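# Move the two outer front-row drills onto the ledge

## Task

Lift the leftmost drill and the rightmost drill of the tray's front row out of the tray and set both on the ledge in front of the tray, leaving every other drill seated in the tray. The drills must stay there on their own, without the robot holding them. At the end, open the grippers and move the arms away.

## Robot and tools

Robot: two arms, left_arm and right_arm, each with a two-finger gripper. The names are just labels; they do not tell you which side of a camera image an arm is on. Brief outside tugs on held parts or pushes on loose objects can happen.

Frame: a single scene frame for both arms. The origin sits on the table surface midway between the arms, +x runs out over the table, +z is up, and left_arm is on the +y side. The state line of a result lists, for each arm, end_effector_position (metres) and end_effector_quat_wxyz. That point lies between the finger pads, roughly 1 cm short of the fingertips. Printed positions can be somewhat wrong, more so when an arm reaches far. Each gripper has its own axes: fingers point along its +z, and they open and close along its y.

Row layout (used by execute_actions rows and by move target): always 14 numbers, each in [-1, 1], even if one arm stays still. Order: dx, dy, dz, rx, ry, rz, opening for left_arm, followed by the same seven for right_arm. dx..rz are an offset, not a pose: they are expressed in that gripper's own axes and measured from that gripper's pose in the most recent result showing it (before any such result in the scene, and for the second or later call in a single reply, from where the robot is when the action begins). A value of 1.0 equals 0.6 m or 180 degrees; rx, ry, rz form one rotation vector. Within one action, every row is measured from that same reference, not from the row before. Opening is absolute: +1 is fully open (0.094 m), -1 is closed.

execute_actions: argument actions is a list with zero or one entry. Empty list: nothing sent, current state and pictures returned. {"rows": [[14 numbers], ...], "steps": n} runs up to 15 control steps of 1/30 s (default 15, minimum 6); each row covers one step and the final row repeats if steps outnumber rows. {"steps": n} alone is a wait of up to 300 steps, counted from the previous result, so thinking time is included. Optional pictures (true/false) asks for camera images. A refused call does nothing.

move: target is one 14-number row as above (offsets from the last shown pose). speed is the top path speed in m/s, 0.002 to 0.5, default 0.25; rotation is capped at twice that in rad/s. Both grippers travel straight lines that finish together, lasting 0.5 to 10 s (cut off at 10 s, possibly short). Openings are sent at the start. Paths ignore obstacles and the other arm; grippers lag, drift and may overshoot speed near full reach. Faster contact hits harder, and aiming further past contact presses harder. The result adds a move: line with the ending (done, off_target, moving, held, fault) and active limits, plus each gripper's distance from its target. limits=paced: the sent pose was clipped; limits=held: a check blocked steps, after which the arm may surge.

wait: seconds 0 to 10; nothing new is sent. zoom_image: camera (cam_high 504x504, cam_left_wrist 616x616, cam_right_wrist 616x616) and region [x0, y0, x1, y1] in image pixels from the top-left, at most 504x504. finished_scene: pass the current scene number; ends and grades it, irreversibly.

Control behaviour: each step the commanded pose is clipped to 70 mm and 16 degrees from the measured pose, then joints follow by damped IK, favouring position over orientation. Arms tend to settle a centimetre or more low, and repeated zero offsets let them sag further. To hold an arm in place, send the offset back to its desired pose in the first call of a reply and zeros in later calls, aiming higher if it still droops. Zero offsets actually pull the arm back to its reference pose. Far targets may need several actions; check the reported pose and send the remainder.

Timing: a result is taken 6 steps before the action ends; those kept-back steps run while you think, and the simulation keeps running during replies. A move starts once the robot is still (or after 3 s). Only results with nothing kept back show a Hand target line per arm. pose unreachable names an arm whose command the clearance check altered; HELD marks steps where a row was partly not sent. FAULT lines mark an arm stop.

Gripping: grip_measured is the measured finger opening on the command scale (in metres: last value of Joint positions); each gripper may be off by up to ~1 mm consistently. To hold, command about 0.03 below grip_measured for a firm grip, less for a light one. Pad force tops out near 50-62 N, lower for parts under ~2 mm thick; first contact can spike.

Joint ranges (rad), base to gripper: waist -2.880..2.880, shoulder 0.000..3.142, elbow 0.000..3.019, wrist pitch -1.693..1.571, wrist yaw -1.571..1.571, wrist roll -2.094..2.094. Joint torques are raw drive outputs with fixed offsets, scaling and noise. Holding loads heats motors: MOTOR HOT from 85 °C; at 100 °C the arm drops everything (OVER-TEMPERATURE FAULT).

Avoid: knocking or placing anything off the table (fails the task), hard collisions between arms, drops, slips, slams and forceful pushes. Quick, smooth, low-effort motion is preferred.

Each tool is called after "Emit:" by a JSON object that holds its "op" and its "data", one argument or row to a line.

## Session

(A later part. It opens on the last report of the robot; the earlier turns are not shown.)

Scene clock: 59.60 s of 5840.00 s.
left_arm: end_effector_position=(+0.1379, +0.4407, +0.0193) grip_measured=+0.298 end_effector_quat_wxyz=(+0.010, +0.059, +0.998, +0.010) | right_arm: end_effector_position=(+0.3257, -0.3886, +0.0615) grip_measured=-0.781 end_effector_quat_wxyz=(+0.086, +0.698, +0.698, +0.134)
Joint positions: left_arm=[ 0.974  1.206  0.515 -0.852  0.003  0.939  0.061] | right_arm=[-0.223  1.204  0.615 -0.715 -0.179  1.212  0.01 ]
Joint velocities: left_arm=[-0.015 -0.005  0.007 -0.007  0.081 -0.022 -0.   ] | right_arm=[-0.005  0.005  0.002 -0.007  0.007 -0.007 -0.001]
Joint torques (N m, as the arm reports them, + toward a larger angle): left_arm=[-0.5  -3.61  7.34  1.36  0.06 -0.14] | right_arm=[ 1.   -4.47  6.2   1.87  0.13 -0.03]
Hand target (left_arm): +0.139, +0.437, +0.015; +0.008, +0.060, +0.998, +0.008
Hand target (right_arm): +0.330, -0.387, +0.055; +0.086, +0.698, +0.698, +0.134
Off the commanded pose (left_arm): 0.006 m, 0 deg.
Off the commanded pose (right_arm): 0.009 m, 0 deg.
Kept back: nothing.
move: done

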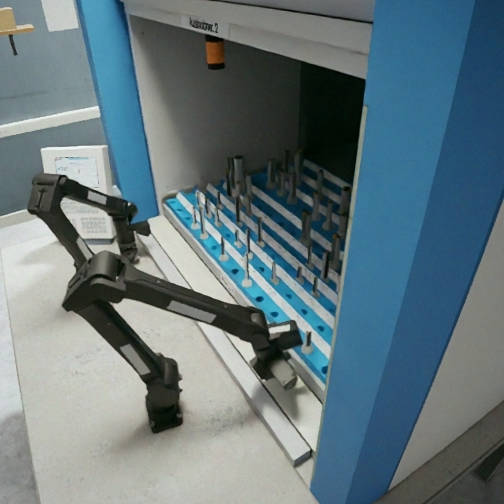

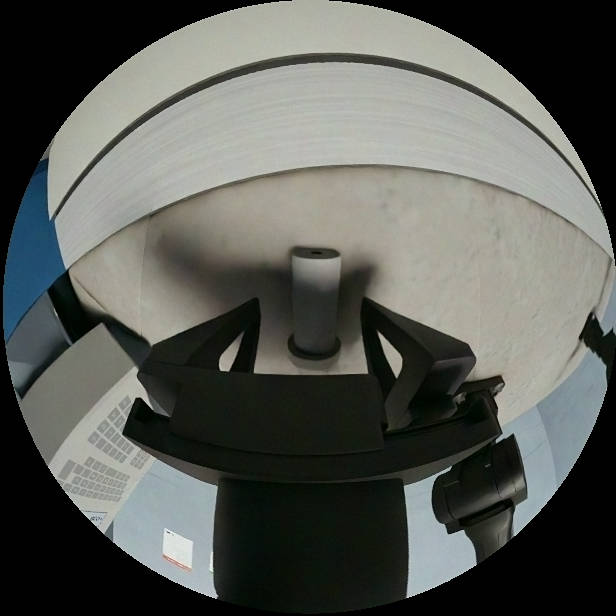

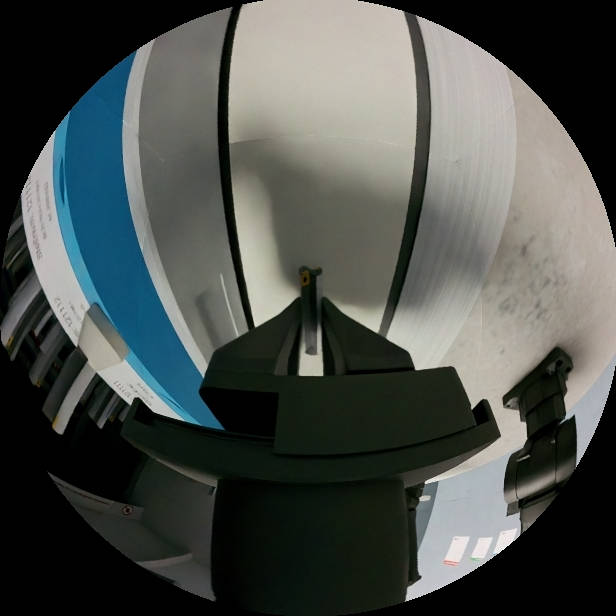

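Emit:
{"op": "move", "data": {
  "target": [0.0,0,0.0,0,0,0,-0.5,0,0.004,0.018,0,0,0,-0.82],
  "speed": 0.015
}}

Scene clock: 62.17 s of 5840.00 s.
left_arm: end_effector_position=(+0.1379, +0.4407, +0.0193) grip_measured=-0.481 end_effector_quat_wxyz=(+0.010, +0.059, +0.998, +0.010) | right_arm: end_effector_position=(+0.3270, -0.3891, +0.0595) grip_measured=-0.781 end_effector_quat_wxyz=(+0.086, +0.698, +0.698, +0.134)
Joint positions: left_arm=[ 0.974  1.206  0.515 -0.852  0.003  0.939  0.024] | right_arm=[-0.223  1.212  0.615 -0.706 -0.179  1.212  0.01 ]
Joint velocities: left_arm=[-0.005 -0.005 -0.002 -0.002 -0.007 -0.037 -0.001] | right_arm=[-0.024  0.005 -0.007 -0.007 -0.022 -0.007  0.001]
Joint torques (N m, as the arm reports them, + toward a larger angle): left_arm=[ 1.16 -4.71  8.19  0.56  0.06 -0.04] | right_arm=[ 0.8  -4.37  6.09  1.88  0.11 -0.04]
Hand target (left_arm): +0.138, +0.441, +0.019; +0.010, +0.059, +0.998, +0.010
Hand target (right_arm): +0.331, -0.388, +0.052; +0.086, +0.698, +0.698, +0.134
Off the commanded pose (left_arm): 0.000 m, 0 deg.
Off the commanded pose (right_arm): 0.009 m, 0 deg.
Kept back: nothing.
move: done

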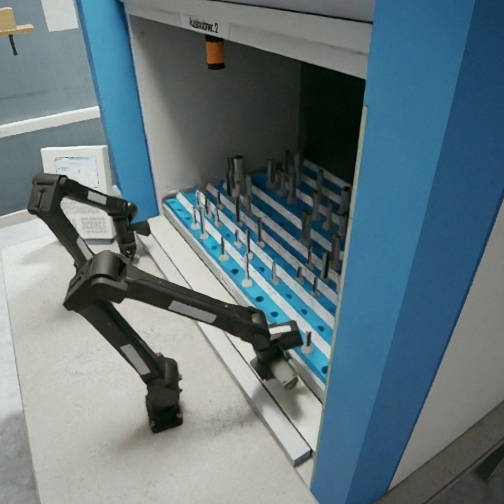

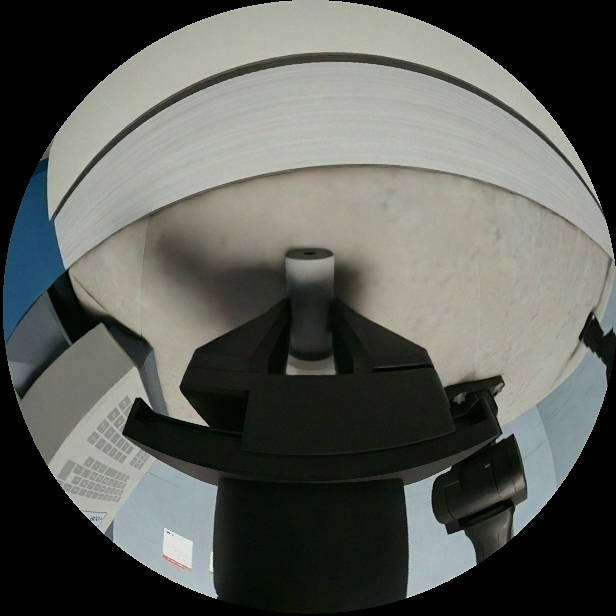

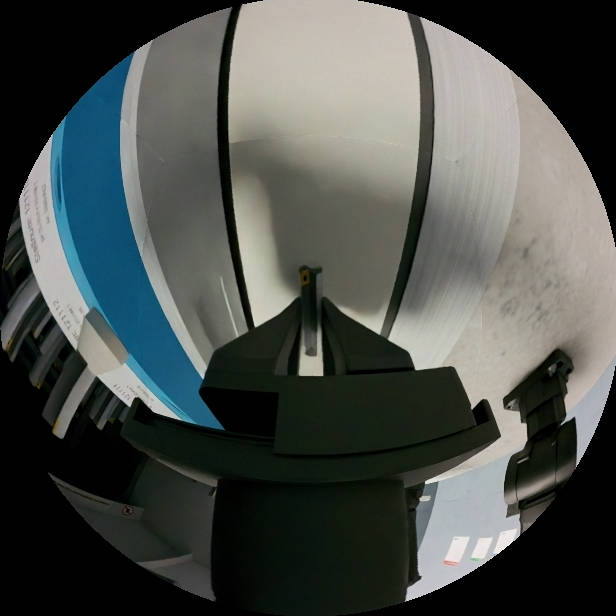

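Emit:
{"op": "zoom_image", "data": {
  "camera": "cam_high",
  "region": [220, 300, 340, 420]
}}

Region (220, 300, 340, 420) of cam_high's 504x504 image, scaled by 4.200, with more detail than that image has.

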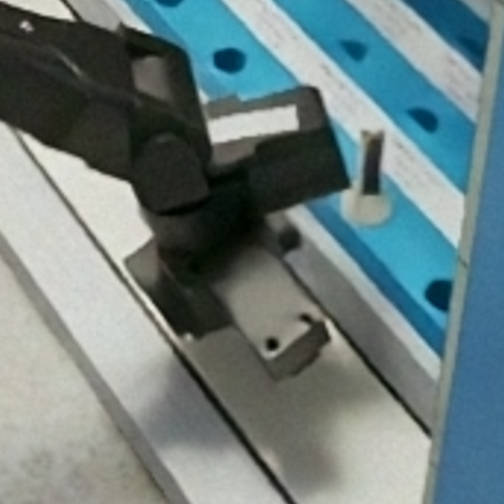

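Emit:
{"op": "move", "data": {
  "target": [0.0,0,-0.2,0,0,0,-0.525,0,0.004,0.02,0,0,0,-0.82],
  "speed": 0.08
}}

Scene clock: 64.50 s of 5840.00 s.
left_arm: end_effector_position=(+0.1168, +0.4180, +0.1058) grip_measured=-0.482 end_effector_quat_wxyz=(-0.017, +0.059, +0.998, -0.023) | right_arm: end_effector_position=(+0.3287, -0.3897, +0.0571) grip_measured=-0.781 end_effector_quat_wxyz=(+0.086, +0.698, +0.698, +0.134)
Joint positions: left_arm=[ 0.974  1.008  0.644 -1.264  0.003  0.939  0.024] | right_arm=[-0.223  1.222  0.615 -0.696 -0.179  1.212  0.01 ]
Joint velocities: left_arm=[-0.005 -0.005 -0.017 -0.007 -0.007 -0.066 -0.   ] | right_arm=[ 0.005 -0.005  0.007  0.017 -0.022 -0.022 -0.   ]
Joint torques (N m, as the arm reports them, + toward a larger angle): left_arm=[ 0.96 -4.91 16.33 -0.2   0.04 -0.02] | right_arm=[ 0.62 -3.01  6.08  1.73  0.13 -0.07]
Hand target (left_arm): +0.133, +0.437, +0.138; +0.010, +0.059, +0.998, +0.010
Hand target (right_arm): +0.333, -0.388, +0.049; +0.086, +0.698, +0.698, +0.134
Off the commanded pose (left_arm): 0.043 m, 5 deg.
Off the commanded pose (right_arm): 0.009 m, 0 deg.
Kept back: nothing.
move: off_target (left_arm)

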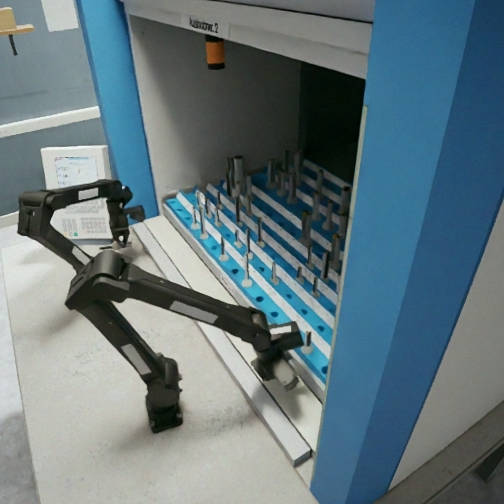

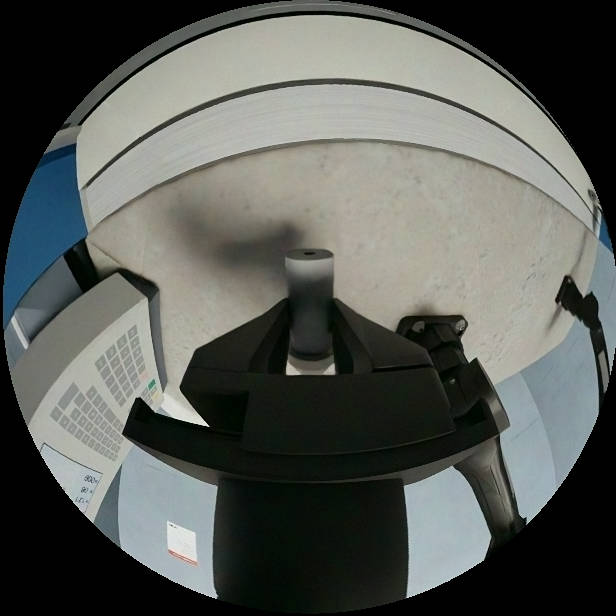

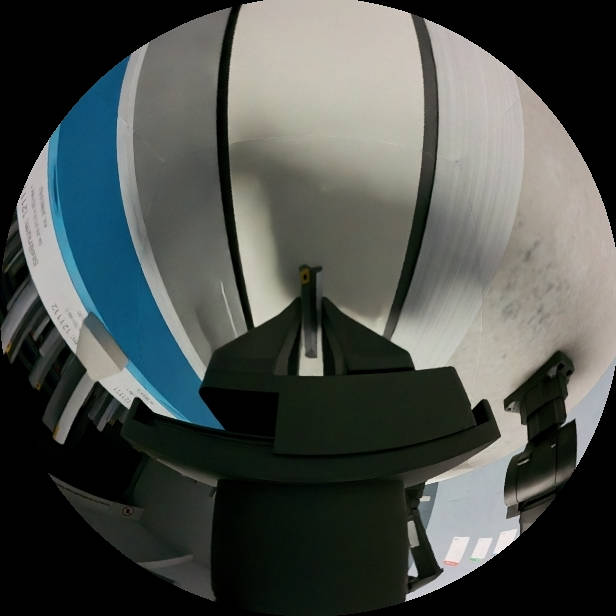

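Emit:
{"op": "move", "data": {
  "target": [-0.3355,0.09,-0.0885,0.08,-0.114,-0.528,-0.525,0,0.004,0.016,0,0,0,-0.82],
  "speed": 0.2
}}

Scene clock: 70.30 s of 5840.00 s.
left_arm: end_effector_position=(+0.2871, +0.4374, +0.1193) grip_measured=-0.482 end_effector_quat_wxyz=(-0.080, +0.705, -0.696, +0.108) | right_arm: end_effector_position=(+0.3289, -0.3898, +0.0566) grip_measured=-0.781 end_effector_quat_wxyz=(+0.086, +0.698, +0.698, +0.134)
Joint positions: left_arm=[ 0.748  1.254  0.839 -0.954  0.18  -1.006  0.024] | right_arm=[-0.223  1.224  0.615 -0.694 -0.179  1.212  0.01 ]
Joint velocities: left_arm=[ 0.005 -0.015 -0.002  0.007  0.037 -0.11   0.   ] | right_arm=[ 0.005 -0.015  0.007  0.007  0.051 -0.022  0.   ]
Joint torques (N m, as the arm reports them, + toward a larger angle): left_arm=[-0.56 -7.56 17.23  1.86  0.05 -0.15] | right_arm=[ 0.59 -3.24  6.04  2.02  0.08 -0.02]
Hand target (left_arm): +0.320, +0.452, +0.154; -0.126, +0.697, -0.695, +0.119
Hand target (right_arm): +0.333, -0.389, +0.049; +0.086, +0.698, +0.698, +0.134
Off the commanded pose (left_arm): 0.050 m, 5 deg.
Off the commanded pose (right_arm): 0.009 m, 0 deg.
Kept back: nothing.
move: off_target (left_arm)

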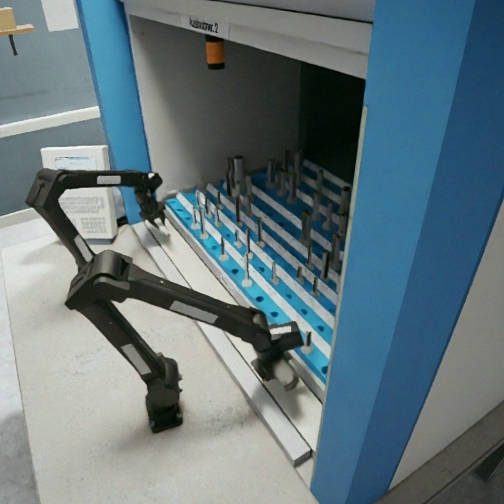

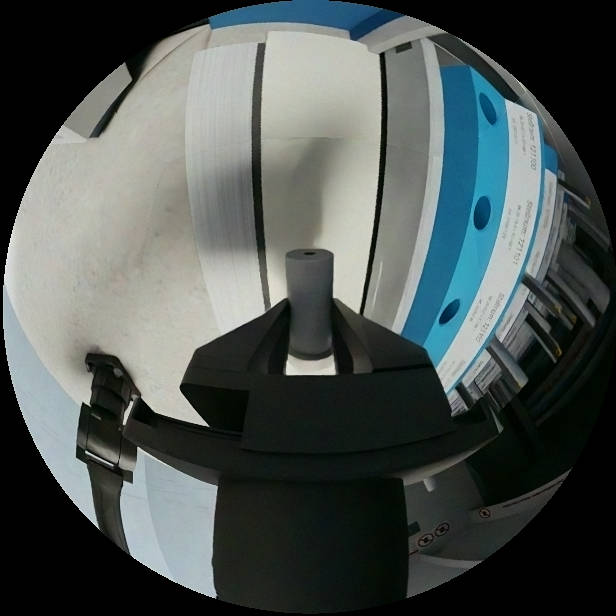

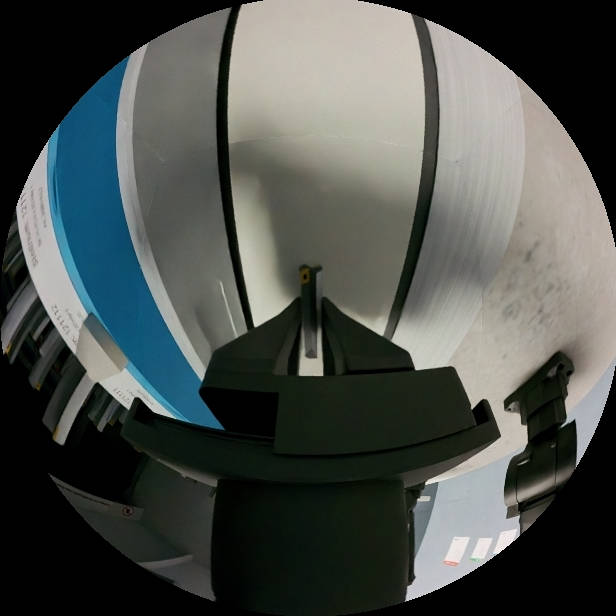

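Emit:
{"op": "move", "data": {
  "target": [-0.006,-0.065,0.0675,0.026,-0.012,0.006,-0.525,0,0,0,0,0,0,-0.35],
  "speed": 0.06
}}

Scene clock: 72.37 s of 5840.00 s.
left_arm: end_effector_position=(+0.3265, +0.4422, +0.0869) grip_measured=-0.482 end_effector_quat_wxyz=(-0.111, +0.699, -0.696, +0.116) | right_arm: end_effector_position=(+0.3289, -0.3898, +0.0566) grip_measured=-0.352 end_effector_quat_wxyz=(+0.086, +0.698, +0.698, +0.134)
Joint positions: left_arm=[ 0.699  1.36   0.827 -0.764  0.171 -1.052  0.024] | right_arm=[-0.223  1.224  0.615 -0.694 -0.179  1.212  0.03 ]
Joint velocities: left_arm=[-0.005 -0.005 -0.017  0.012 -0.037 -0.022  0.   ] | right_arm=[ 0.005  0.005 -0.017  0.012 -0.066  0.037 -0.001]
Joint torques (N m, as the arm reports them, + toward a larger angle): left_arm=[ 0.   -8.59  9.94  2.21  0.08 -0.14] | right_arm=[ 0.24 -6.18  6.2   0.99  0.   -0.04]
Hand target (left_arm): +0.335, +0.441, +0.091; -0.123, +0.697, -0.696, +0.121
Hand target (right_arm): +0.329, -0.390, +0.057; +0.086, +0.698, +0.698, +0.134
Off the commanded pose (left_arm): 0.010 m, 2 deg.
Off the commanded pose (right_arm): 0.000 m, 0 deg.
Kept back: nothing.
move: done

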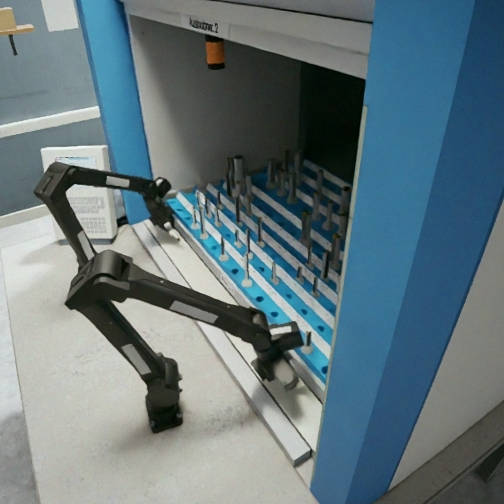

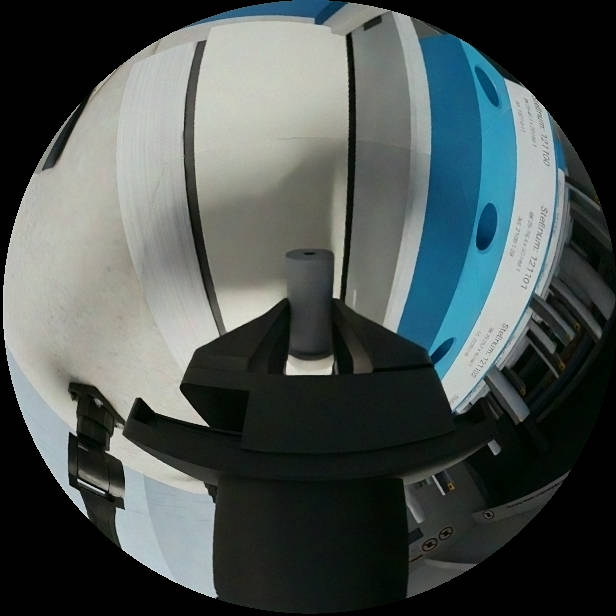

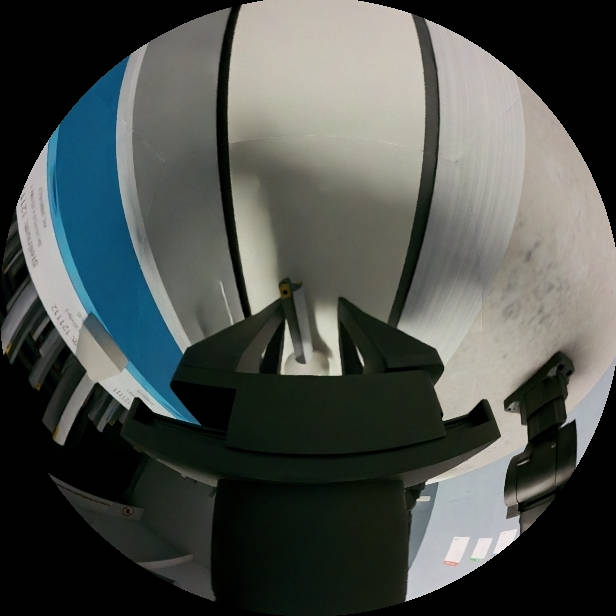

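Emit:
{"op": "move", "data": {
  "target": [0,0.004,0.034,0,0,0,-0.525,0,0,0,0,0,0,0.1],
  "speed": 0.025
}}

Emit:
{"op": "move", "data": {
  "target": [0,0.002,0.017,0,0,0,-0.525,0,0,-0.2,0,0,0,0.1],
  "speed": 0.1
}}

Scene clock: 74.03 s of 5840.00 s.
left_arm: end_effector_position=(+0.3229, +0.4405, +0.0638) grip_measured=-0.482 end_effector_quat_wxyz=(-0.099, +0.702, -0.697, +0.112) | right_arm: end_effector_position=(+0.3289, -0.3898, +0.0566) grip_measured=+0.098 end_effector_quat_wxyz=(+0.086, +0.698, +0.698, +0.134)
Joint positions: left_arm=[ 0.699  1.401  0.801 -0.723  0.168 -1.053  0.024] | right_arm=[-0.223  1.224  0.615 -0.694 -0.179  1.212  0.052]
Joint velocities: left_arm=[-0.015 -0.024  0.002  0.002 -0.037 -0.037 -0.001] | right_arm=[-0.024 -0.005  0.002  0.002  0.037 -0.007  0.001]
Joint torques (N m, as the arm reports them, + toward a larger angle): left_arm=[ 0.28 -8.8   9.56  2.33  0.07 -0.06] | right_arm=[ 0.26 -5.69  6.42  1.01  0.05 -0.14]
Hand target (left_arm): +0.331, +0.442, +0.067; -0.111, +0.699, -0.697, +0.116
Hand target (right_arm): +0.329, -0.390, +0.057; +0.086, +0.698, +0.698, +0.134
Off the commanded pose (left_arm): 0.009 m, 2 deg.
Off the commanded pose (right_arm): 0.000 m, 0 deg.
Kept back: nothing.
move: done

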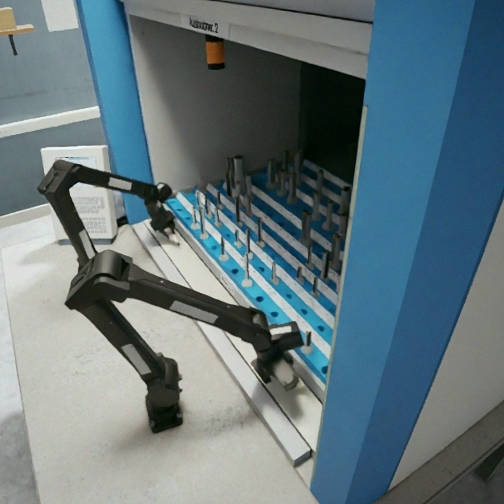

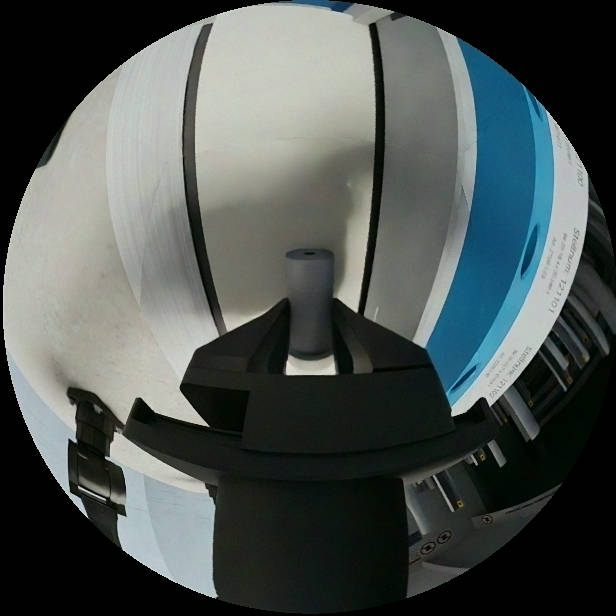

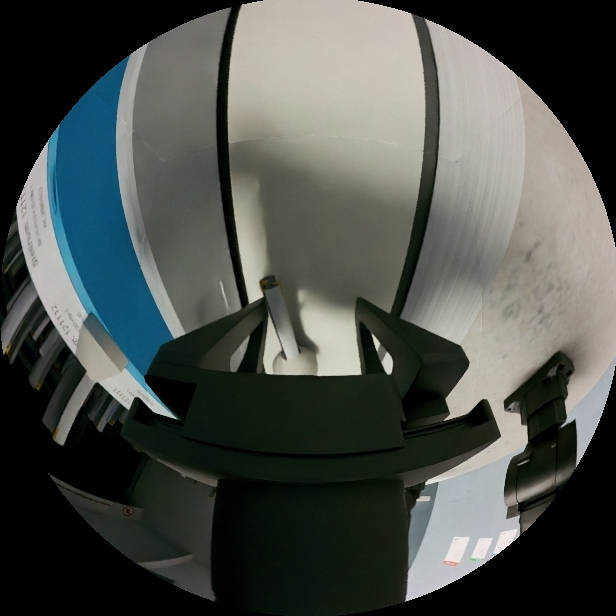

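Scene clock: 75.60 s of 5840.00 s.
left_arm: end_effector_position=(+0.3210, +0.4395, +0.0579) grip_measured=-0.482 end_effector_quat_wxyz=(-0.095, +0.703, -0.697, +0.110) | right_arm: end_effector_position=(+0.2787, -0.3888, +0.1435) grip_measured=+0.098 end_effector_quat_wxyz=(+0.059, +0.704, +0.697, +0.124)
Joint positions: left_arm=[ 0.699  1.41   0.794 -0.715  0.167 -1.053  0.024] | right_arm=[-0.294  0.991  0.718 -1.103 -0.195  1.143  0.052]
Joint velocities: left_arm=[-0.005 -0.005 -0.012  0.007  0.051  0.022  0.001] | right_arm=[-0.015  0.005  0.012  0.007 -0.095 -0.051  0.001]
Joint torques (N m, as the arm reports them, + toward a larger angle): left_arm=[ 0.61 -8.19  8.79  2.2   0.01 -0.06] | right_arm=[-0.69 -4.22 11.99  0.41 -0.26 -0.22]
Hand target (left_arm): +0.325, +0.440, +0.054; -0.099, +0.702, -0.697, +0.112
Hand target (right_arm): +0.291, -0.399, +0.170; +0.086, +0.698, +0.698, +0.133
Off the commanded pose (left_arm): 0.006 m, 0 deg.
Off the commanded pose (right_arm): 0.031 m, 3 deg.
Kept back: nothing.
move: off_target (right_arm)

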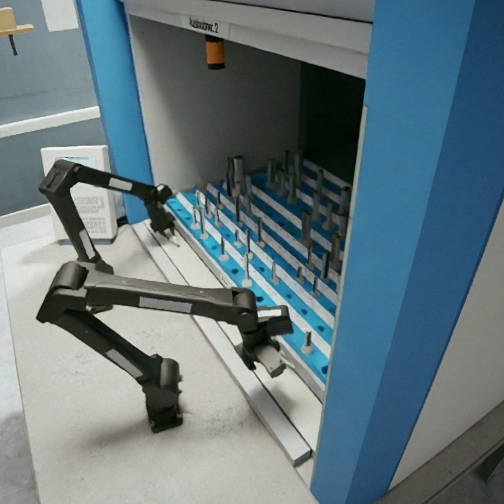

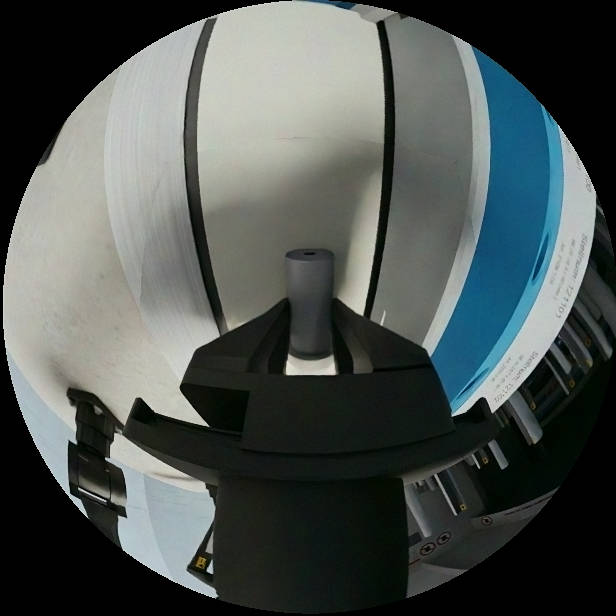

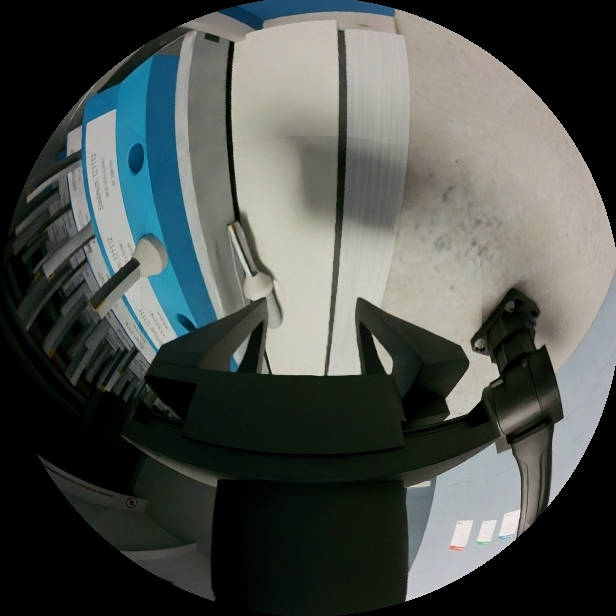

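Emit:
{"op": "move", "data": {
  "target": [0,0.002,0.014,0,0,0,-0.525,0,0,0,0,0,0,0.1],
  "speed": 0.012
}}

Scene clock: 76.80 s of 5840.00 s.
left_arm: end_effector_position=(+0.3207, +0.4394, +0.0571) grip_measured=-0.482 end_effector_quat_wxyz=(-0.096, +0.702, -0.697, +0.110) | right_arm: end_effector_position=(+0.2786, -0.3887, +0.1435) grip_measured=+0.098 end_effector_quat_wxyz=(+0.058, +0.703, +0.698, +0.124)
Joint positions: left_arm=[ 0.699  1.41   0.791 -0.71   0.167 -1.053  0.024] | right_arm=[-0.294  0.991  0.718 -1.103 -0.195  1.141  0.052]
Joint velocities: left_arm=[-0.005  0.005 -0.002  0.012 -0.022  0.007 -0.   ] | right_arm=[-0.015  0.005  0.002 -0.012 -0.037  0.051 -0.001]
Joint torques (N m, as the arm reports them, + toward a larger angle): left_arm=[ 0.57 -7.54  8.47  2.1   0.03 -0.05] | right_arm=[ 0.08 -2.75  7.57  1.    0.01 -0.13]
Hand target (left_arm): +0.322, +0.439, +0.050; -0.095, +0.703, -0.697, +0.110
Hand target (right_arm): +0.279, -0.389, +0.143; +0.059, +0.703, +0.697, +0.124
Off the commanded pose (left_arm): 0.008 m, 0 deg.
Off the commanded pose (right_arm): 0.000 m, 0 deg.
Kept back: nothing.
move: done

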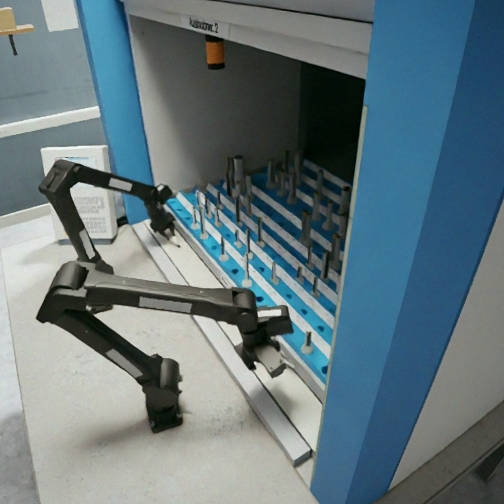

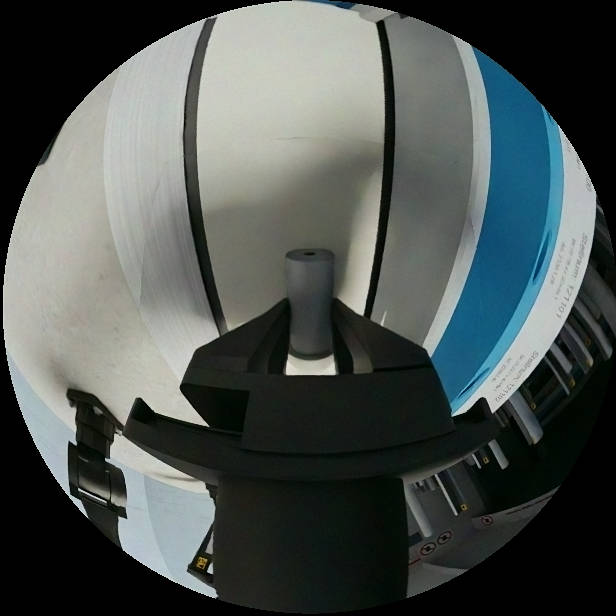

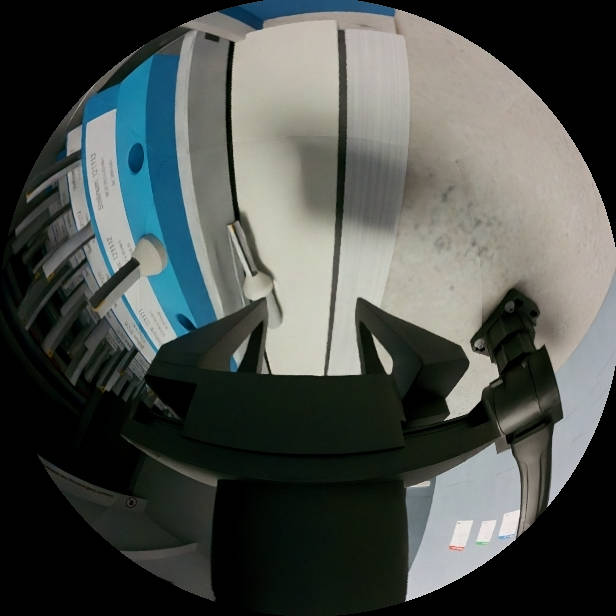

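Left has stalled at 0.057: contact. Release.

Emit:
{"op": "move", "data": {
  "target": [0,0,0,0,0,0,0.05,0,0,0,0,0,0,0.1],
  "speed": 0.05
}}

Emit:
{"op": "move", "data": {
  "target": [0,0,-0.22,0,0,0,0.05,0,-0.1,-0.08,0,0,0,0.1],
  "speed": 0.12
}}

Scene clock: 77.73 s of 5840.00 s.
left_arm: end_effector_position=(+0.3207, +0.4394, +0.0571) grip_measured=+0.048 end_effector_quat_wxyz=(-0.096, +0.702, -0.697, +0.110) | right_arm: end_effector_position=(+0.2786, -0.3887, +0.1435) grip_measured=+0.098 end_effector_quat_wxyz=(+0.058, +0.703, +0.698, +0.124)
Joint positions: left_arm=[ 0.699  1.41   0.791 -0.71   0.167 -1.053  0.049] | right_arm=[-0.294  0.991  0.718 -1.103 -0.195  1.141  0.052]
Joint velocities: left_arm=[-0.005  0.015  0.007 -0.002  0.022  0.051 -0.   ] | right_arm=[-0.005 -0.015  0.002 -0.017 -0.022 -0.037  0.   ]
Joint torques (N m, as the arm reports them, + toward a larger angle): left_arm=[ 0.86 -8.7   8.87  1.06  0.01 -0.05] | right_arm=[ 0.61 -3.18  7.24  0.74 -0.01 -0.13]
Hand target (left_arm): +0.321, +0.439, +0.057; -0.096, +0.703, -0.697, +0.110
Hand target (right_arm): +0.279, -0.389, +0.143; +0.058, +0.703, +0.698, +0.124
Off the commanded pose (left_arm): 0.000 m, 0 deg.
Off the commanded pose (right_arm): 0.000 m, 0 deg.
Kept back: nothing.
move: done

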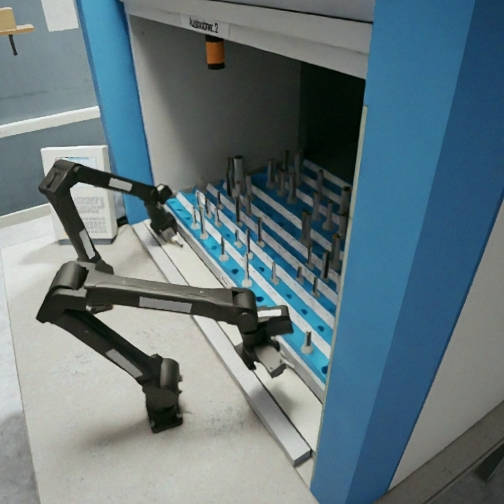

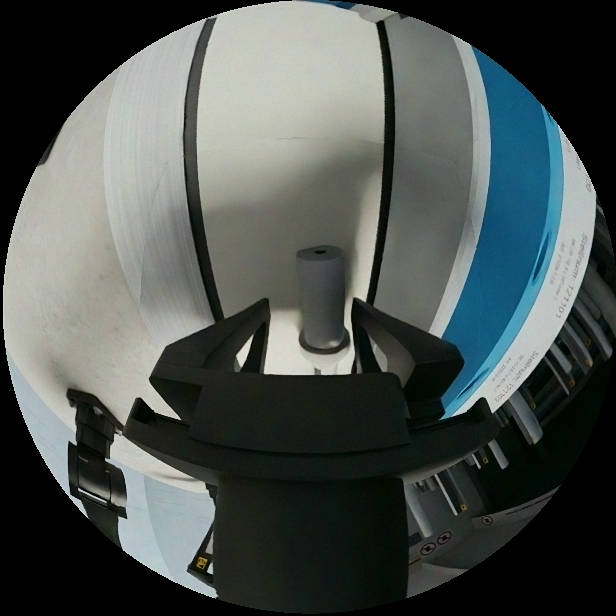

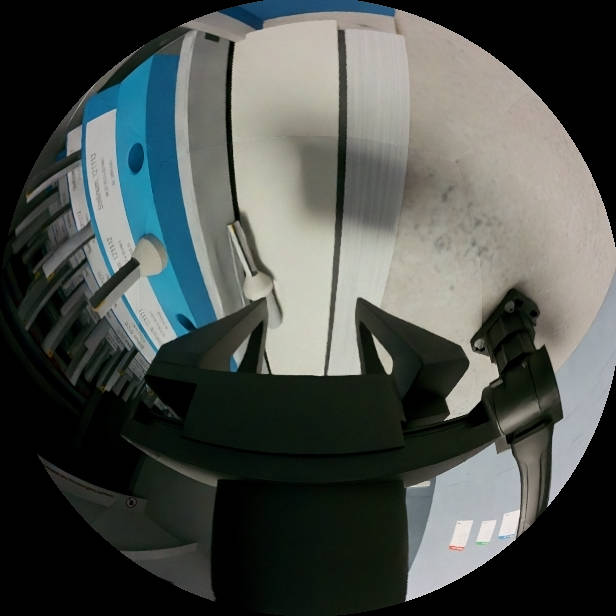

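Scene clock: 79.27 s of 5840.00 s.
left_arm: end_effector_position=(+0.2689, +0.4276, +0.1555) grip_measured=+0.048 end_effector_quat_wxyz=(-0.068, +0.705, -0.698, +0.105) | right_arm: end_effector_position=(+0.2138, -0.3945, +0.1764) grip_measured=+0.098 end_effector_quat_wxyz=(+0.062, +0.704, +0.697, +0.123)
Joint positions: left_arm=[ 0.754  1.174  0.879 -1.1    0.18  -0.996  0.049] | right_arm=[-0.46   0.8    0.709 -1.313 -0.221  0.977  0.052]
Joint velocities: left_arm=[-0.005 -0.015  0.007 -0.012 -0.022 -0.022  0.001] | right_arm=[ 0.005 -0.015  0.002 -0.007 -0.066 -0.022 -0.001]
Joint torques (N m, as the arm reports them, + toward a larger angle): left_arm=[ 2.62 -7.18 15.13  0.28  0.21  0.06] | right_arm=[-0.29 -2.14  6.92  0.27 -0.22 -0.24]
Hand target (left_arm): +0.280, +0.441, +0.182; -0.096, +0.703, -0.696, +0.110
Hand target (right_arm): +0.208, -0.393, +0.174; +0.058, +0.703, +0.698, +0.123
Off the commanded pose (left_arm): 0.034 m, 3 deg.
Off the commanded pose (right_arm): 0.006 m, 0 deg.
Kept back: nothing.
move: off_target (left_arm)

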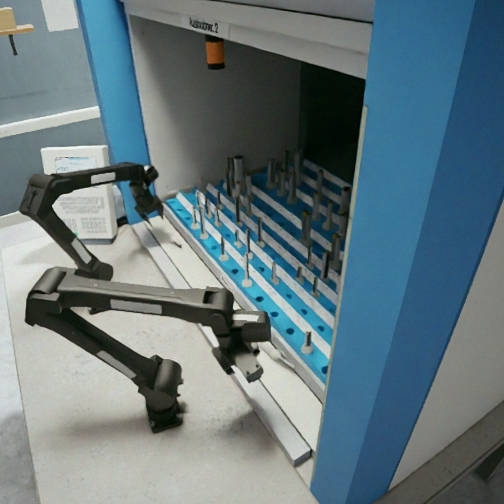

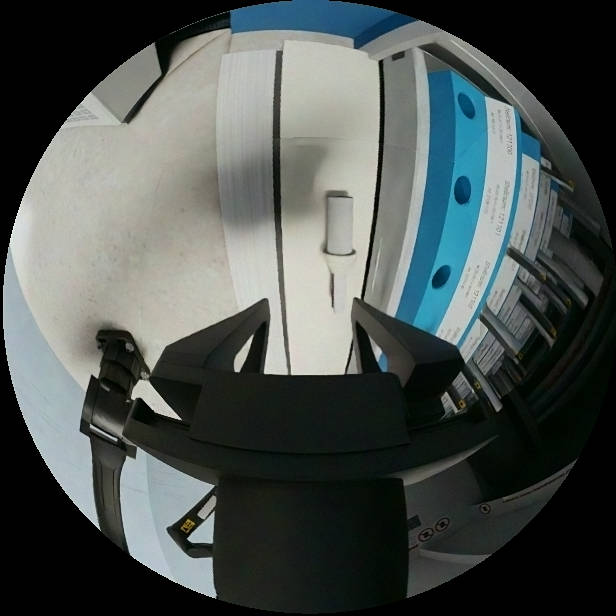

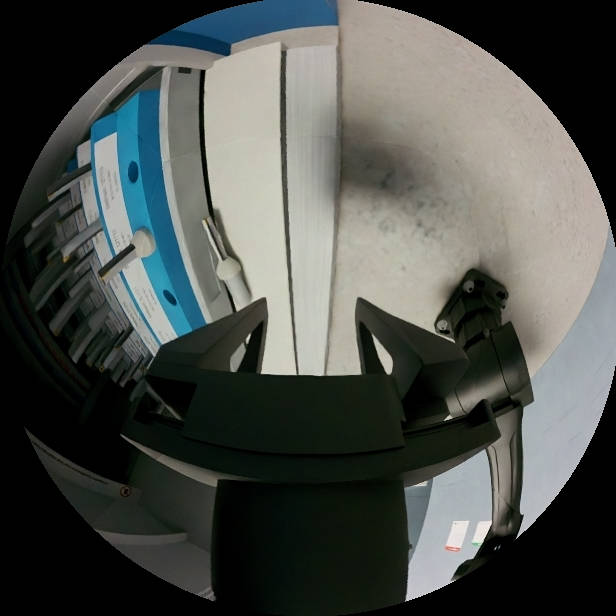

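Emit:
{"op": "move", "data": {
  "target": [0,0.1,-0.08,0,0,0,0.05,0,0,0,0,0,0,0.1],
  "speed": 0.15
}}

Scene clock: 81.97 s of 5840.00 s.
left_arm: end_effector_position=(+0.2052, +0.4290, +0.1889) grip_measured=+0.048 end_effector_quat_wxyz=(-0.075, +0.705, -0.697, +0.106) | right_arm: end_effector_position=(+0.2138, -0.3945, +0.1764) grip_measured=+0.098 end_effector_quat_wxyz=(+0.062, +0.703, +0.698, +0.123)
Joint positions: left_arm=[ 0.894  1.004  0.85  -1.255  0.203 -0.856  0.049] | right_arm=[-0.46   0.8    0.709 -1.313 -0.221  0.975  0.052]
Joint velocities: left_arm=[-0.005 -0.005 -0.007 -0.007  0.007 -0.037  0.   ] | right_arm=[-0.015  0.005 -0.002  0.002  0.051 -0.022 -0.   ]
Joint torques (N m, as the arm reports them, + toward a larger angle): left_arm=[ 1.89 -4.74  9.72  0.35  0.24  0.05] | right_arm=[ 0.93 -0.85  7.79  0.66 -0.05 -0.14]
Hand target (left_arm): +0.199, +0.427, +0.186; -0.067, +0.705, -0.698, +0.106
Hand target (right_arm): +0.214, -0.394, +0.176; +0.062, +0.704, +0.697, +0.123
Off the commanded pose (left_arm): 0.006 m, 1 deg.
Off the commanded pose (right_arm): 0.000 m, 0 deg.
Kept back: nothing.
move: done

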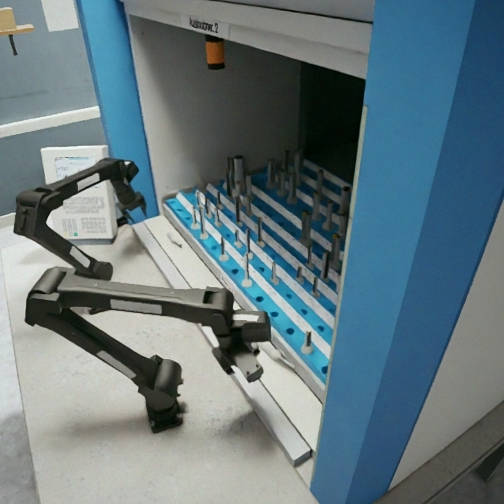

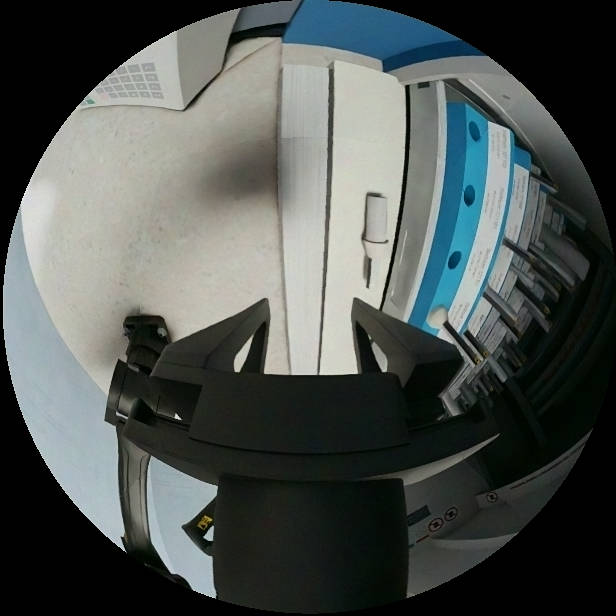

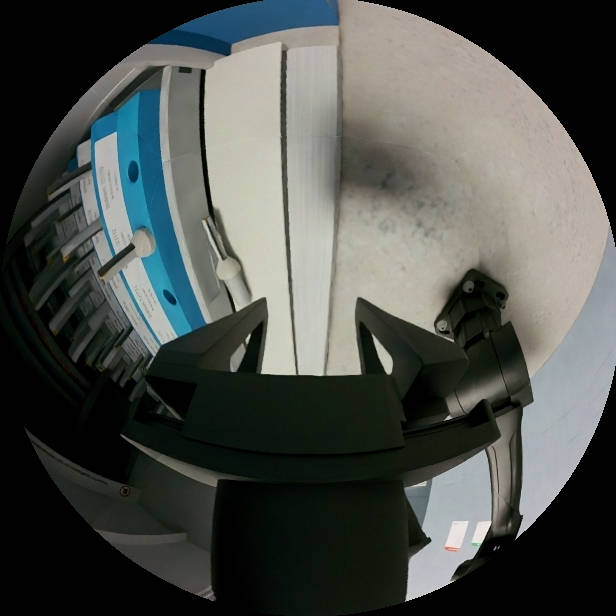

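Both drills rest on the ledge and the arms are clear.

Emit:
{"op": "finished_scene", "data": {
  "scene": 2
}}

The scene is finished: the task was done.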